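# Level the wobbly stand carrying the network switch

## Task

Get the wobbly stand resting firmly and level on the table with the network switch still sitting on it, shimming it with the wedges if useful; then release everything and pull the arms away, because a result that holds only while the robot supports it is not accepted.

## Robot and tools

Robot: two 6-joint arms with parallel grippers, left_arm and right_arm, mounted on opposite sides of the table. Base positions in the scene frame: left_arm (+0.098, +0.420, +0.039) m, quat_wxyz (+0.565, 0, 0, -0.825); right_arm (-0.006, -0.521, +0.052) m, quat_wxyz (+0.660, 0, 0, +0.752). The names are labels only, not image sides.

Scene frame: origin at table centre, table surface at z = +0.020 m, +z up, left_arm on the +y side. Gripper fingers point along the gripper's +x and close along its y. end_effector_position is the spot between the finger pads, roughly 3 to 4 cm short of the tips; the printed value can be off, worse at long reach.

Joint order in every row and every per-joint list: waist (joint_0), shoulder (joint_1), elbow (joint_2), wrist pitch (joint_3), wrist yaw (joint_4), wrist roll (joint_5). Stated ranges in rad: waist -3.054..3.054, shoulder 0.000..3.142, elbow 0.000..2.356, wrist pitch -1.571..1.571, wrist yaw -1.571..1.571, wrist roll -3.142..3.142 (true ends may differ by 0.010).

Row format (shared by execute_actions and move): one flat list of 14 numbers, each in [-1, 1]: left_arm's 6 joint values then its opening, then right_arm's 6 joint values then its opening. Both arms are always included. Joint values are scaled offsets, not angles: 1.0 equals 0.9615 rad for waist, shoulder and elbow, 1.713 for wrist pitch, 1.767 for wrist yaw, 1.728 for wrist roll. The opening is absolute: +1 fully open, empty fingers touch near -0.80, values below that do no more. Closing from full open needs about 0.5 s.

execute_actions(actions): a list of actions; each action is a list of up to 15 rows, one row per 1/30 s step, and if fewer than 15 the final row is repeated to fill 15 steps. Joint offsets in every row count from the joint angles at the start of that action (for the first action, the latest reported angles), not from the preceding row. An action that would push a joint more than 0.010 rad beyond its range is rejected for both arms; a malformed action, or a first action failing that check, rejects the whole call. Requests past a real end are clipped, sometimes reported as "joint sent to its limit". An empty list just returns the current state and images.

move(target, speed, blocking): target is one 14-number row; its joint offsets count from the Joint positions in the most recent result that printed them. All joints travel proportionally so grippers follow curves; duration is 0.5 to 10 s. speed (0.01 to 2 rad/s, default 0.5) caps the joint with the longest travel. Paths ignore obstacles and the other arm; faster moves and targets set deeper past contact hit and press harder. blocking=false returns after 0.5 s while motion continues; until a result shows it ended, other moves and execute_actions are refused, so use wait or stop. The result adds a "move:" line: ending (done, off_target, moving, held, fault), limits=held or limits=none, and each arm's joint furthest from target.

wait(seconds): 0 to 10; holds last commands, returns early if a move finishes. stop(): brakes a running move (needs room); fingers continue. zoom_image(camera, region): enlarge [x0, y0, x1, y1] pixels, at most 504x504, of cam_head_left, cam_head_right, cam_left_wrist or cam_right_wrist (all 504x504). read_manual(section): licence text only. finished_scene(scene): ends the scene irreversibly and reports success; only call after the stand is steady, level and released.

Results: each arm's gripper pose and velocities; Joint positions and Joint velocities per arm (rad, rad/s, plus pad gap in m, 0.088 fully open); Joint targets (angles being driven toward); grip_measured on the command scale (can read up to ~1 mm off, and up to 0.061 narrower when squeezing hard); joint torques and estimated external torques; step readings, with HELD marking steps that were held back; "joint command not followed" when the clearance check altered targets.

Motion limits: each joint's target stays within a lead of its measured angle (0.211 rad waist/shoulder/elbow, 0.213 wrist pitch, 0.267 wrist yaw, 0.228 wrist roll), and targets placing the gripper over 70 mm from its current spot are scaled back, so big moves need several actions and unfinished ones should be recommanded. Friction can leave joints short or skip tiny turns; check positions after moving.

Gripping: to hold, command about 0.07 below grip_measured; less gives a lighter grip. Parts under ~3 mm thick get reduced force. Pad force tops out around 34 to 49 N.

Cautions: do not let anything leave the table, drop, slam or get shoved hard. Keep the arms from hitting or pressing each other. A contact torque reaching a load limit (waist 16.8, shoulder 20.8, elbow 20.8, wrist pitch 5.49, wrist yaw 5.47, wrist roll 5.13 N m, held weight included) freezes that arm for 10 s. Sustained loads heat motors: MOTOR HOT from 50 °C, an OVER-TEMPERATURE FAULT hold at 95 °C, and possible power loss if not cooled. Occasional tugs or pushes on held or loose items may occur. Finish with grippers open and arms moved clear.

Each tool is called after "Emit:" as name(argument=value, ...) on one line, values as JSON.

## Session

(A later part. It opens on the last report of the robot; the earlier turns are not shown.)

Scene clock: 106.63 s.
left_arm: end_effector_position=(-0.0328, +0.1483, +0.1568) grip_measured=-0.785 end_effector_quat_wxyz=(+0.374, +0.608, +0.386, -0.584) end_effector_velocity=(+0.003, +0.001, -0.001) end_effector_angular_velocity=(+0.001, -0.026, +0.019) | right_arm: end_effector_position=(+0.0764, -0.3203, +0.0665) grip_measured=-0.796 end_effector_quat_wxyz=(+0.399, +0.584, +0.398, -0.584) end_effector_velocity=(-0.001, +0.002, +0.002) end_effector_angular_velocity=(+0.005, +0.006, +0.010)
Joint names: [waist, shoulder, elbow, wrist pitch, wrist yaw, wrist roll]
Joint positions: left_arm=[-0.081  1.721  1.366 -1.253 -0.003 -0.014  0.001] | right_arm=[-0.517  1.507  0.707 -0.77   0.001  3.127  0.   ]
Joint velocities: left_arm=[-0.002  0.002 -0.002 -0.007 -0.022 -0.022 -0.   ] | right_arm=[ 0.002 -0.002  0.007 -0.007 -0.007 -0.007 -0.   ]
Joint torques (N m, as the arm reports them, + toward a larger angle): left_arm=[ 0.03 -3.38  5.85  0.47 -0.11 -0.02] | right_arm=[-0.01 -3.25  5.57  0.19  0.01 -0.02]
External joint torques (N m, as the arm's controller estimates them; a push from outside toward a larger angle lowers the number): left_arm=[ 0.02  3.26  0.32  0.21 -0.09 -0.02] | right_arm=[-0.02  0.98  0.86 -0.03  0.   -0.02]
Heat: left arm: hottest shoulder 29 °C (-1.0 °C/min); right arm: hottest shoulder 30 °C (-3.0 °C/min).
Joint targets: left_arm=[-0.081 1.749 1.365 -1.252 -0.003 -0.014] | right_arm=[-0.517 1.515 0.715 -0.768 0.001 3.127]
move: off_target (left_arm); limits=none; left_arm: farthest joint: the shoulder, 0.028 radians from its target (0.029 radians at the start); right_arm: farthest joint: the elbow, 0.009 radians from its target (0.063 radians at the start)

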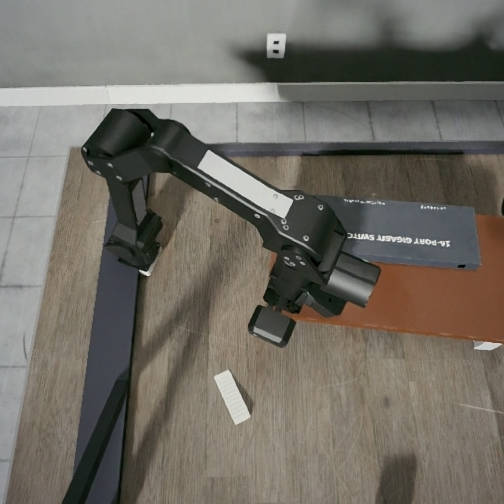

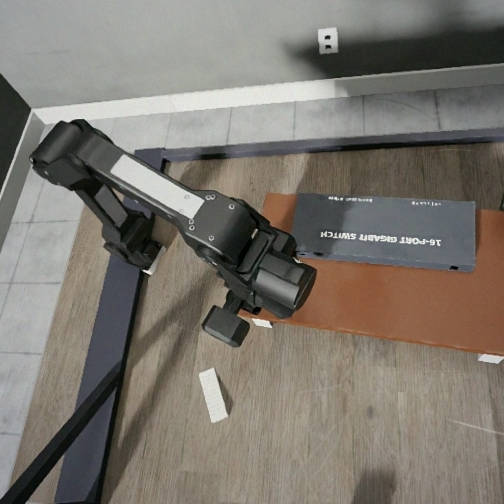

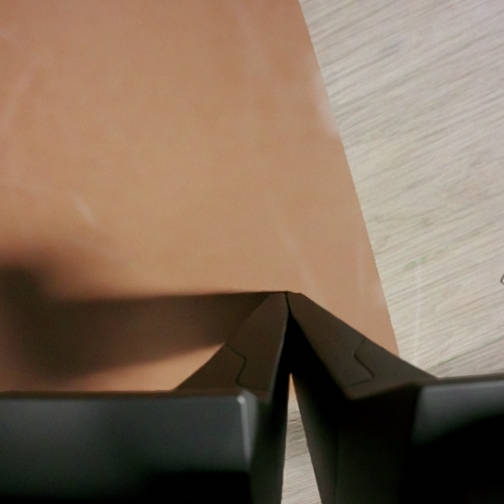

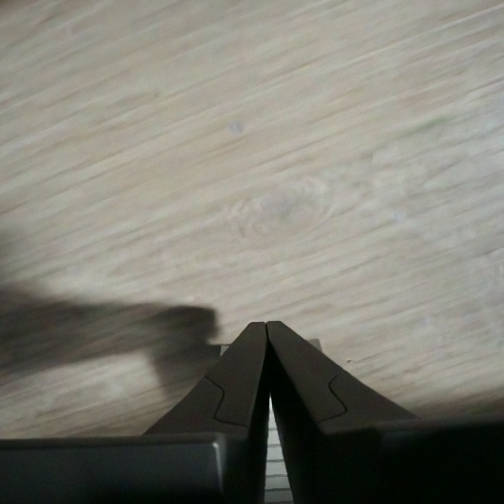

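Emit:
move(target=[0,0.03,0,0,0,0,-1,0,0,0,0.04,0,0,-1], speed=0.05)

Emit:
move(target=[0,0.03,0,0,0,0,-1,0,0.015,0,0.04,0,0,-1], speed=0.05)

Scene clock: 110.77 s.
left_arm: end_effector_position=(-0.0328, +0.1481, +0.1568) grip_measured=-0.785 end_effector_quat_wxyz=(+0.374, +0.608, +0.386, -0.584) end_effector_velocity=(-0.001, +0.003, -0.001) end_effector_angular_velocity=(+0.014, +0.001, +0.005) | right_arm: end_effector_position=(+0.0809, -0.3092, +0.0666) grip_measured=-0.796 end_effector_quat_wxyz=(+0.390, +0.599, +0.411, -0.566) end_effector_velocity=(-0.002, +0.003, -0.001) end_effector_angular_velocity=(+0.024, +0.014, -0.009)
Joint names: [waist, shoulder, elbow, wrist pitch, wrist yaw, wrist roll]
Joint positions: left_arm=[-0.081  1.722  1.367 -1.254 -0.003 -0.014  0.001] | right_arm=[-0.517  1.507  0.705 -0.713  0.001  3.122  0.   ]
Joint velocities: left_arm=[-0.002  0.002 -0.002 -0.007  0.007 -0.007 -0.   ] | right_arm=[-0.002 -0.002 -0.007  0.022 -0.022  0.007 -0.   ]
Joint torques (N m, as the arm reports them, + toward a larger angle): left_arm=[-0.03 -3.4   5.81  0.47 -0.07 -0.02] | right_arm=[-0.01 -4.13  4.9   0.94  0.01  0.13]
External joint torques (N m, as the arm's controller estimates them; a push from outside toward a larger angle lowers the number): left_arm=[-0.06  3.24  0.31  0.22 -0.06 -0.02] | right_arm=[-0.01  0.18  0.08  0.61  0.    0.13]
Heat: left arm: hottest shoulder 29 °C (-1.0 °C/min); right arm: hottest shoulder 30 °C (-3.0 °C/min).
Joint targets: left_arm=[-0.081 1.750 1.366 -1.253 -0.003 -0.014] | right_arm=[-0.517 1.507 0.707 -0.702 0.001 3.127]
move: off_target (left_arm, right_arm); limits=none; left_arm: farthest joint: the shoulder, 0.028 radians from its target (0.029 radians at the start); right_arm: farthest joint: the wrist pitch, 0.012 radians from its target (0.069 radians at the start)

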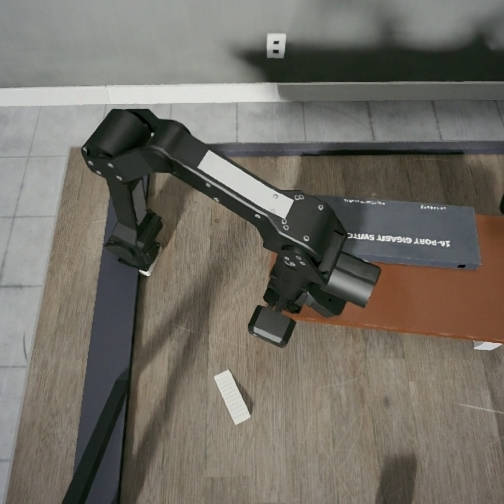

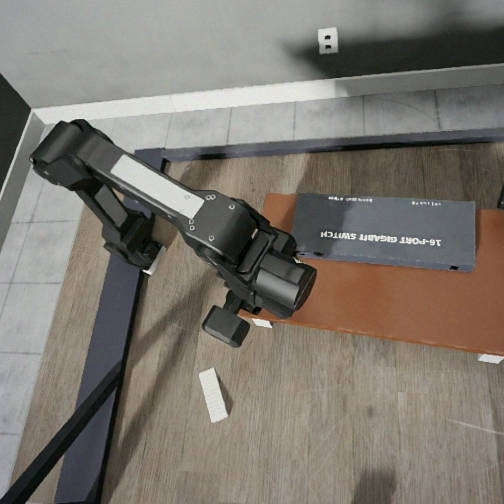

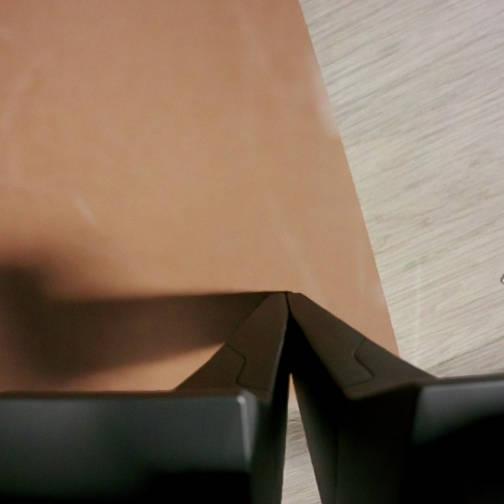

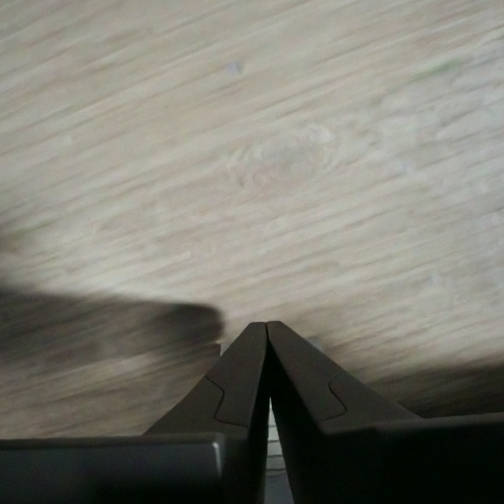

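Scene clock: 112.40 s.
left_arm: end_effector_position=(-0.0329, +0.1482, +0.1567) grip_measured=-0.785 end_effector_quat_wxyz=(+0.373, +0.609, +0.386, -0.584) end_effector_velocity=(+0.002, +0.001, -0.001) end_effector_angular_velocity=(+0.001, -0.025, -0.001) | right_arm: end_effector_position=(+0.0820, -0.3064, +0.0635) grip_measured=-0.796 end_effector_quat_wxyz=(+0.389, +0.603, +0.417, -0.557) end_effector_velocity=(+0.000, +0.001, +0.001) end_effector_angular_velocity=(+0.014, +0.002, +0.005)
Joint names: [waist, shoulder, elbow, wrist pitch, wrist yaw, wrist roll]
Joint positions: left_arm=[-0.081  1.723  1.368 -1.255 -0.003 -0.014  0.001] | right_arm=[-0.517  1.51   0.692 -0.677  0.001  3.111  0.   ]
Joint velocities: left_arm=[-0.007  0.002 -0.002 -0.007 -0.022 -0.007 -0.   ] | right_arm=[-0.002 -0.007 -0.002  0.007 -0.007 -0.007 -0.   ]
Joint torques (N m, as the arm reports them, + toward a larger angle): left_arm=[ 0.04 -3.44  5.91  0.49 -0.07 -0.01] | right_arm=[-0.01 -2.88  6.32  2.55  0.01  0.33]
External joint torques (N m, as the arm's controller estimates them; a push from outside toward a larger angle lowers the number): left_arm=[ 0.03  3.21  0.4   0.24 -0.06 -0.01] | right_arm=[-0.01  1.48  1.49  2.19  0.    0.33]
Heat: left arm: hottest shoulder 29 °C (-1.0 °C/min); right arm: hottest shoulder 30 °C (-3.0 °C/min).
Joint targets: left_arm=[-0.081 1.751 1.367 -1.254 -0.003 -0.014] | right_arm=[-0.517 1.522 0.705 -0.645 0.001 3.122]
move: off_target (left_arm, right_arm); limits=none; left_arm: farthest joint: the shoulder, 0.028 radians from its target (0.029 radians at the start); right_arm: farthest joint: the wrist pitch, 0.032 radians from its target (0.069 radians at the start)

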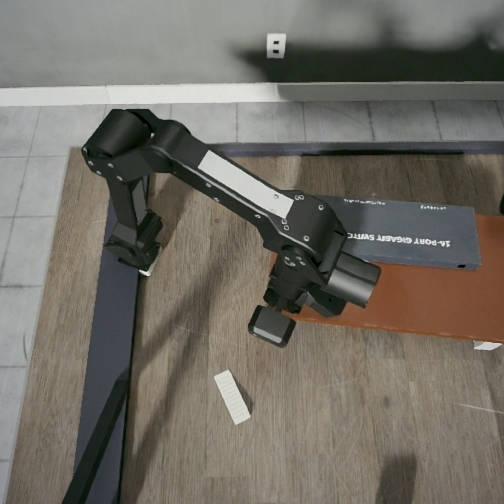

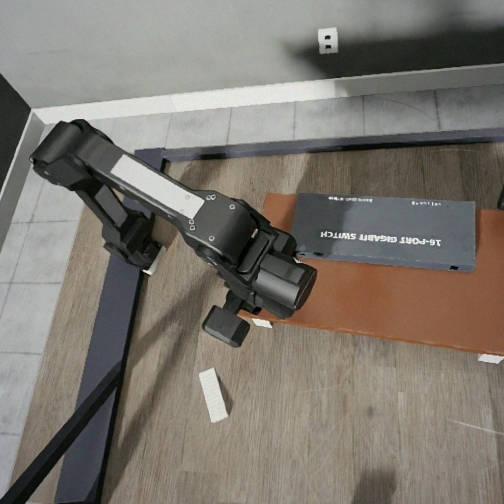

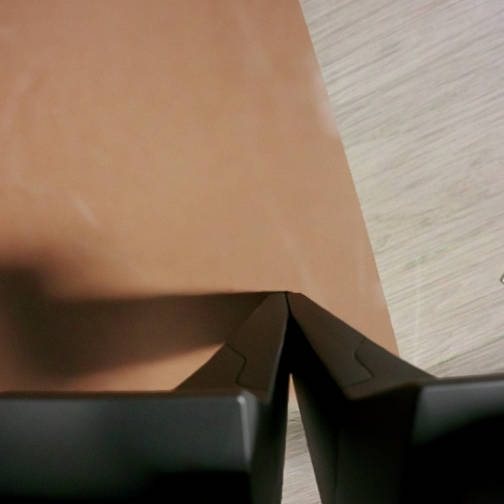

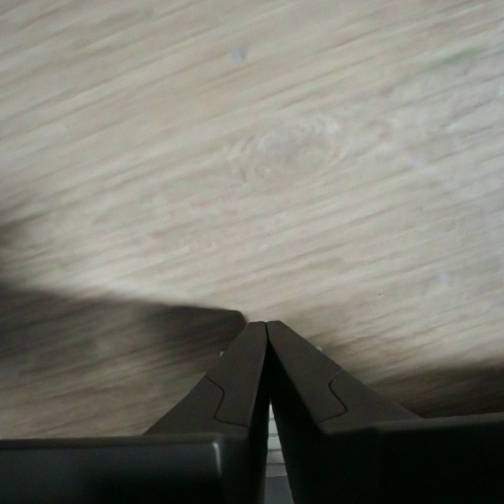

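Emit:
move(target=[0,0.03,0,0,0,0,-1,0,0,0.01,-0.01,0,-0.12,-1], speed=0.1)

Emit:
move(target=[0,0.03,0,0,0,0,-1,0,0,0,0.025,0,0,-1], speed=0.05)

Scene clock: 119.27 s.
left_arm: end_effector_position=(-0.0329, +0.1481, +0.1568) grip_measured=-0.785 end_effector_quat_wxyz=(+0.373, +0.609, +0.386, -0.584) end_effector_velocity=(+0.003, +0.001, +0.000) end_effector_angular_velocity=(-0.003, -0.023, +0.004) | right_arm: end_effector_position=(+0.0811, -0.3090, +0.0636) grip_measured=-0.796 end_effector_quat_wxyz=(+0.451, +0.557, +0.469, -0.517) end_effector_velocity=(-0.001, -0.001, +0.001) end_effector_angular_velocity=(+0.000, +0.007, +0.005)
Joint names: [waist, shoulder, elbow, wrist pitch, wrist yaw, wrist roll]
Joint positions: left_arm=[-0.081  1.723  1.369 -1.256 -0.003 -0.014  0.001] | right_arm=[-0.517  1.51   0.694 -0.692  0.002  2.908  0.   ]
Joint velocities: left_arm=[-0.002 -0.002 -0.002 -0.007 -0.022 -0.007 -0.   ] | right_arm=[-0.002 -0.007 -0.002 -0.007 -0.007 -0.007 -0.   ]
Joint torques (N m, as the arm reports them, + toward a larger angle): left_arm=[ 0.05 -3.38  5.83  0.42 -0.08 -0.02] | right_arm=[-0.01 -4.12  5.69 -0.02 -0.01 -0.16]
External joint torques (N m, as the arm's controller estimates them; a push from outside toward a larger angle lowers the number): left_arm=[ 0.04  3.22  0.34  0.16 -0.07 -0.02] | right_arm=[-0.02  0.21  0.92 -0.34 -0.03 -0.16]
Heat: left arm: hottest shoulder 29 °C (-1.0 °C/min); right arm: hottest shoulder 30 °C (-3.0 °C/min).
Joint targets: left_arm=[-0.081 1.751 1.368 -1.255 -0.003 -0.014] | right_arm=[-0.517 1.510 0.702 -0.694 0.001 2.903]
move: off_target (left_arm); limits=none; left_arm: farthest joint: the shoulder, 0.028 radians from its target (0.029 radians at the start); right_arm: farthest joint: the elbow, 0.008 radians from its target (0.009 radians at the start)

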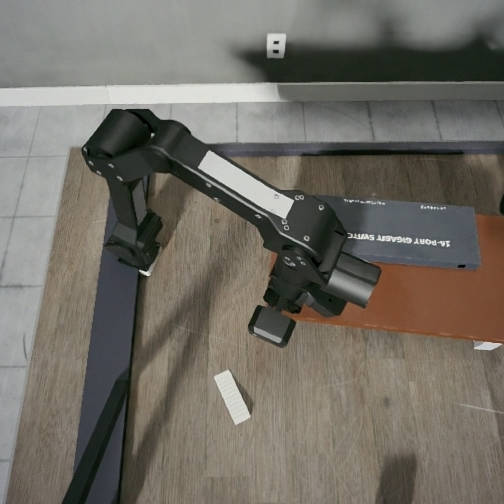

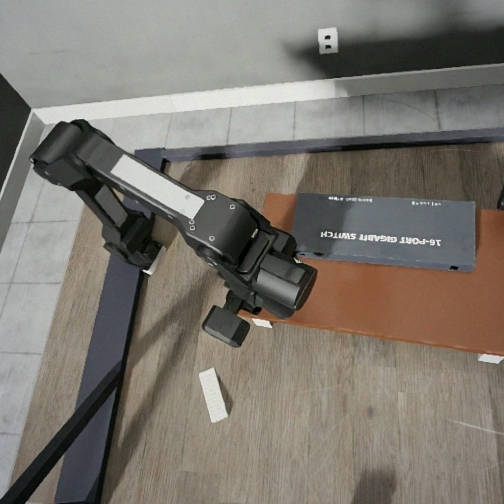

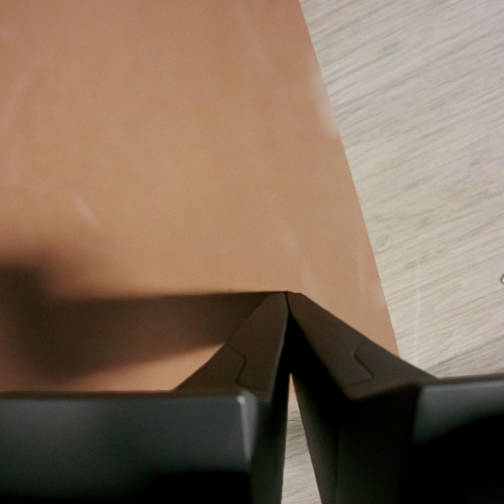

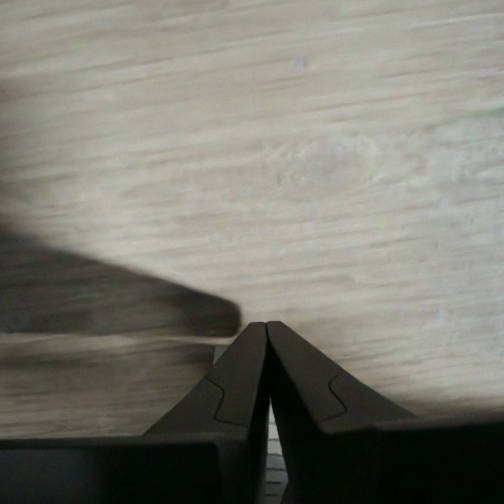

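Scene clock: 120.37 s.
left_arm: end_effector_position=(-0.0329, +0.1481, +0.1568) grip_measured=-0.785 end_effector_quat_wxyz=(+0.373, +0.609, +0.387, -0.583) end_effector_velocity=(+0.006, +0.003, -0.001) end_effector_angular_velocity=(+0.014, -0.032, +0.009) | right_arm: end_effector_position=(+0.0825, -0.3062, +0.0631) grip_measured=-0.796 end_effector_quat_wxyz=(+0.448, +0.562, +0.471, -0.511) end_effector_velocity=(-0.004, -0.003, -0.001) end_effector_angular_velocity=(-0.003, +0.024, +0.007)
Joint names: [waist, shoulder, elbow, wrist pitch, wrist yaw, wrist roll]
Joint positions: left_arm=[-0.081  1.724  1.369 -1.257 -0.003 -0.014  0.001] | right_arm=[-0.517  1.51   0.69  -0.672  0.004  2.908  0.   ]
Joint velocities: left_arm=[ 0.002  0.002 -0.002 -0.022 -0.022 -0.007 -0.   ] | right_arm=[-0.002 -0.002 -0.007 -0.007 -0.022 -0.007 -0.   ]
Joint torques (N m, as the arm reports them, + toward a larger angle): left_arm=[ 0.09 -3.25  5.77  0.46 -0.08 -0.02] | right_arm=[-0.01 -4.14  5.16  1.82 -0.02 -0.02]
External joint torques (N m, as the arm's controller estimates them; a push from outside toward a larger angle lowers the number): left_arm=[ 0.04  3.37  0.3   0.22 -0.06 -0.02] | right_arm=[-0.02  0.16  0.46  1.49 -0.05 -0.02]
Heat: left arm: hottest shoulder 29 °C (-1.0 °C/min); right arm: hottest shoulder 30 °C (-2.0 °C/min).
Joint targets: left_arm=[-0.081 1.752 1.369 -1.256 -0.003 -0.014] | right_arm=[-0.517 1.510 0.694 -0.649 0.003 2.908]
move: off_target (left_arm, right_arm); limits=none; left_arm: farthest joint: the shoulder, 0.028 radians from its target (0.028 radians at the start); right_arm: farthest joint: the wrist pitch, 0.022 radians from its target (0.043 radians at the start)

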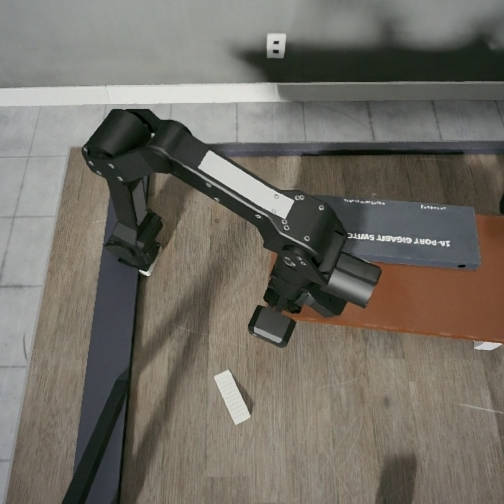

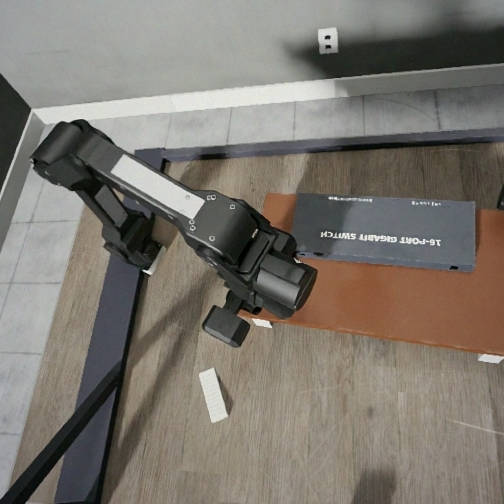

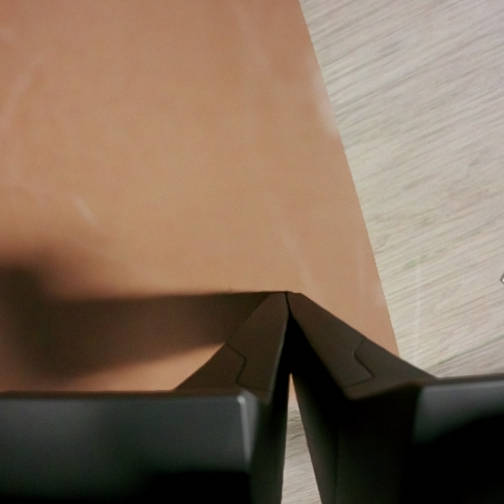

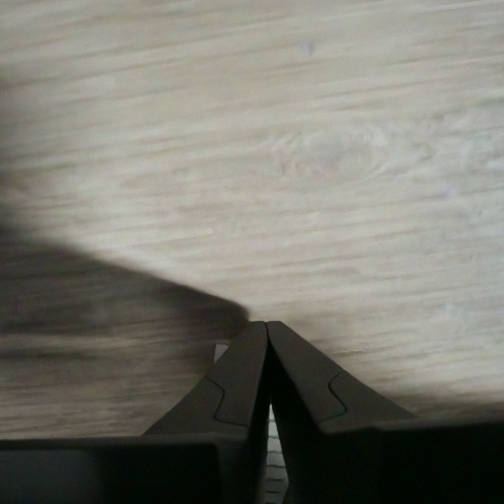

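Snug. Retreat.

Emit:
move(target=[0,0.03,0,0,0,0,-1,0,-0.1,-0.05,-0.1,0,0,-1], speed=0.15)

Emit:
move(target=[0,-0.4,0,0,0,0,-1,0,-0.4,0,-0.22,0,0,-1], speed=0.3)

Emit:
finished_scene(scene=2)

Scene clock: 124.20 s.
left_arm: end_effector_position=(-0.0329, +0.1482, +0.1568) grip_measured=-0.785 end_effector_quat_wxyz=(+0.373, +0.609, +0.387, -0.583) end_effector_velocity=(+0.001, +0.002, -0.001) end_effector_angular_velocity=(+0.014, +0.001, +0.010) | right_arm: end_effector_position=(+0.0660, -0.3468, +0.0699) grip_measured=-0.796 end_effector_quat_wxyz=(+0.469, +0.523, +0.452, -0.550) end_effector_velocity=(-0.002, -0.001, -0.000) end_effector_angular_velocity=(-0.004, +0.010, +0.009)
Joint names: [waist, shoulder, elbow, wrist pitch, wrist yaw, wrist roll]
Joint positions: left_arm=[-0.081  1.725  1.37  -1.258 -0.003 -0.014  0.001] | right_arm=[-0.517  1.423  0.648 -0.841  0.004  2.908  0.   ]
Joint velocities: left_arm=[ 0.002  0.002 -0.002 -0.007  0.007 -0.007 -0.   ] | right_arm=[ 0.002 -0.002 -0.002 -0.007 -0.007 -0.007 -0.   ]
Joint torques (N m, as the arm reports them, + toward a larger angle): left_arm=[-0.06 -3.43  5.9   0.46 -0.07 -0.02] | right_arm=[-0.01 -4.41  3.92 -0.2   0.03 -0.02]
External joint torques (N m, as the arm's controller estimates them; a push from outside toward a larger angle lowers the number): left_arm=[-0.08  3.18  0.41  0.2  -0.06 -0.02] | right_arm=[-0.02 -0.81 -0.78 -0.35  0.   -0.02]
Heat: left arm: hottest shoulder 29 °C (-1.0 °C/min); right arm: hottest shoulder 30 °C (-3.0 °C/min).
Joint targets: left_arm=[-0.081 1.753 1.369 -1.257 -0.003 -0.014] | right_arm=[-0.517 1.414 0.642 -0.843 0.004 2.908]
move: off_target (left_arm); limits=none; left_arm: farthest joint: the shoulder, 0.028 radians from its target (0.029 radians at the start); right_arm: farthest joint: the shoulder, 0.009 radians from its target (0.096 radians at the start)

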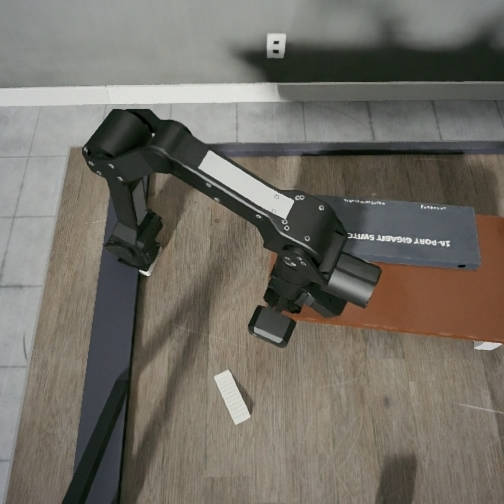

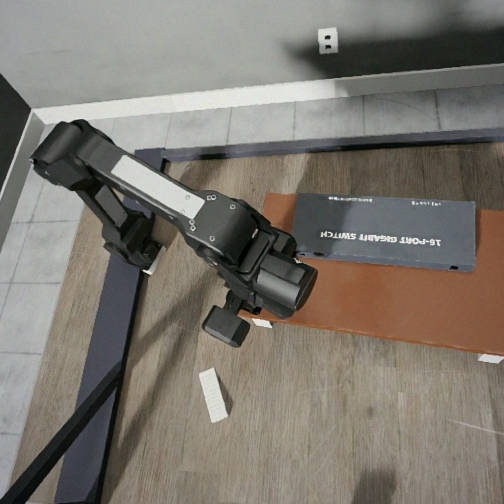

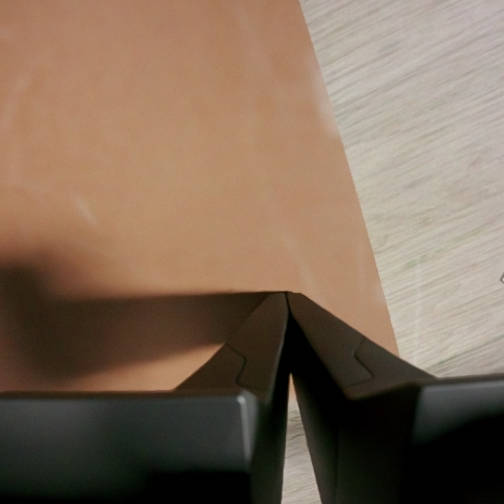

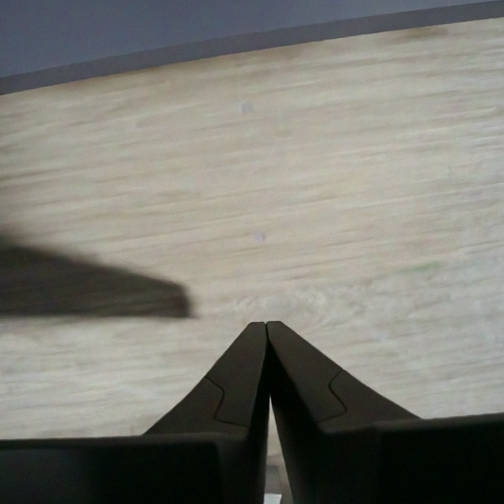

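Scene clock: 125.90 s.
left_arm: end_effector_position=(-0.0222, +0.1703, +0.2595) grip_measured=-0.785 end_effector_quat_wxyz=(+0.438, +0.488, +0.312, -0.688) end_effector_velocity=(-0.000, +0.003, -0.002) end_effector_angular_velocity=(+0.013, -0.001, -0.012) | right_arm: end_effector_position=(+0.0462, -0.3952, +0.1209) grip_measured=-0.796 end_effector_quat_wxyz=(+0.468, +0.525, +0.452, -0.549) end_effector_velocity=(-0.003, -0.003, -0.001) end_effector_angular_velocity=(-0.008, +0.012, +0.009)
Joint names: [waist, shoulder, elbow, wrist pitch, wrist yaw, wrist roll]
Joint positions: left_arm=[-0.081  1.349  1.371 -1.257 -0.003 -0.014  0.001] | right_arm=[-0.517  1.089  0.648 -1.17   0.004  2.908  0.   ]
Joint velocities: left_arm=[-0.002 -0.002 -0.007 -0.007  0.007  0.007 -0.   ] | right_arm=[ 0.002 -0.002 -0.007 -0.007 -0.007 -0.007 -0.   ]
Joint torques (N m, as the arm reports them, + toward a larger angle): left_arm=[-0.03 -4.76  6.51  0.96 -0.08  0.  ] | right_arm=[-0.01 -1.61  5.27 -0.01  0.03 -0.02]
External joint torques (N m, as the arm's controller estimates them; a push from outside toward a larger angle lowers the number): left_arm=[ 0.01 -0.38  0.54  0.08 -0.07 -0.01] | right_arm=[-0.01  0.25  0.04 -0.14  0.   -0.02]
Heat: left arm: hottest shoulder 29 °C (-1.0 °C/min); right arm: hottest shoulder 30 °C (-2.0 °C/min).
Joint targets: left_arm=[-0.081 1.341 1.370 -1.258 -0.003 -0.014] | right_arm=[-0.517 1.092 0.648 -1.169 0.004 2.908]
move: held (right_arm); limits=held; held on 13 of 51 steps (right_arm), including the last (right_arm); left_arm: farthest joint: the shoulder, 0.009 radians from its target (0.385 radians at the start); right_arm: farthest joint: the shoulder, 0.051 radians from its target (0.385 radians at the start)
joint command not followed: on one or more control steps a check withheld the commanded joint targets of the right arm, and it was not sent them on those steps. On the call's last step the targets were still withheld.
cause: the commanded joint targets would bring two parts of the arm too close to each other (the joints along the arm from the elbow to the wrist roll lie between them); next, command targets that bring no two parts of the arm closer together.

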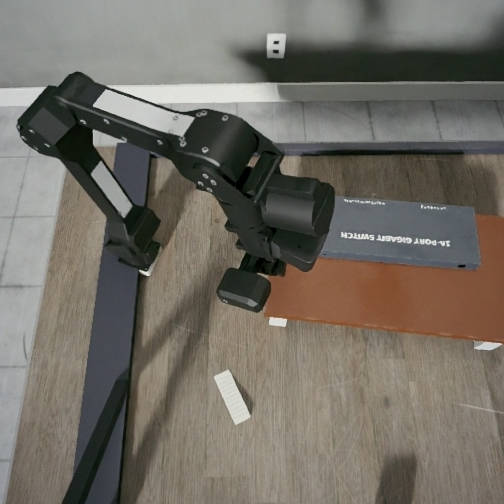

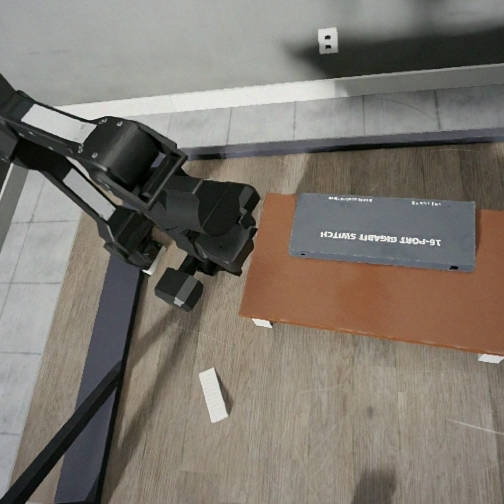

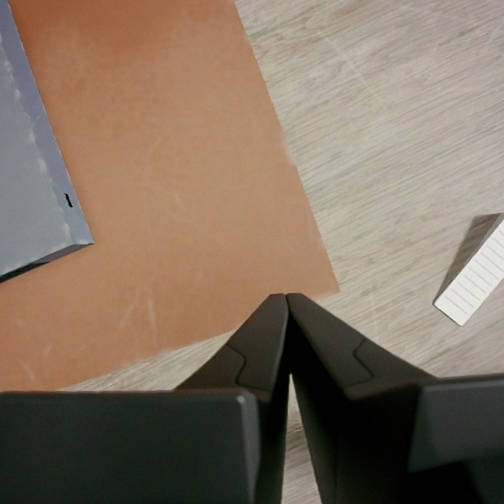

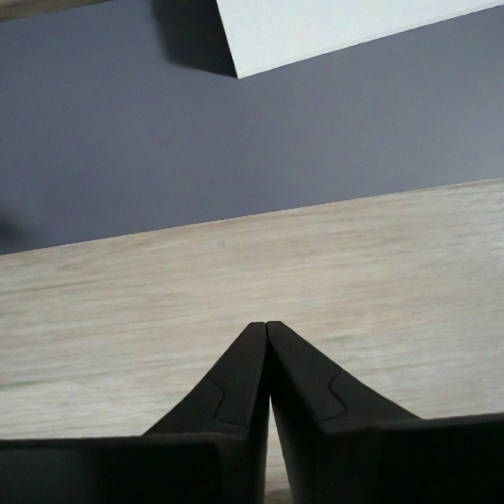

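The scene is finished: the task was done.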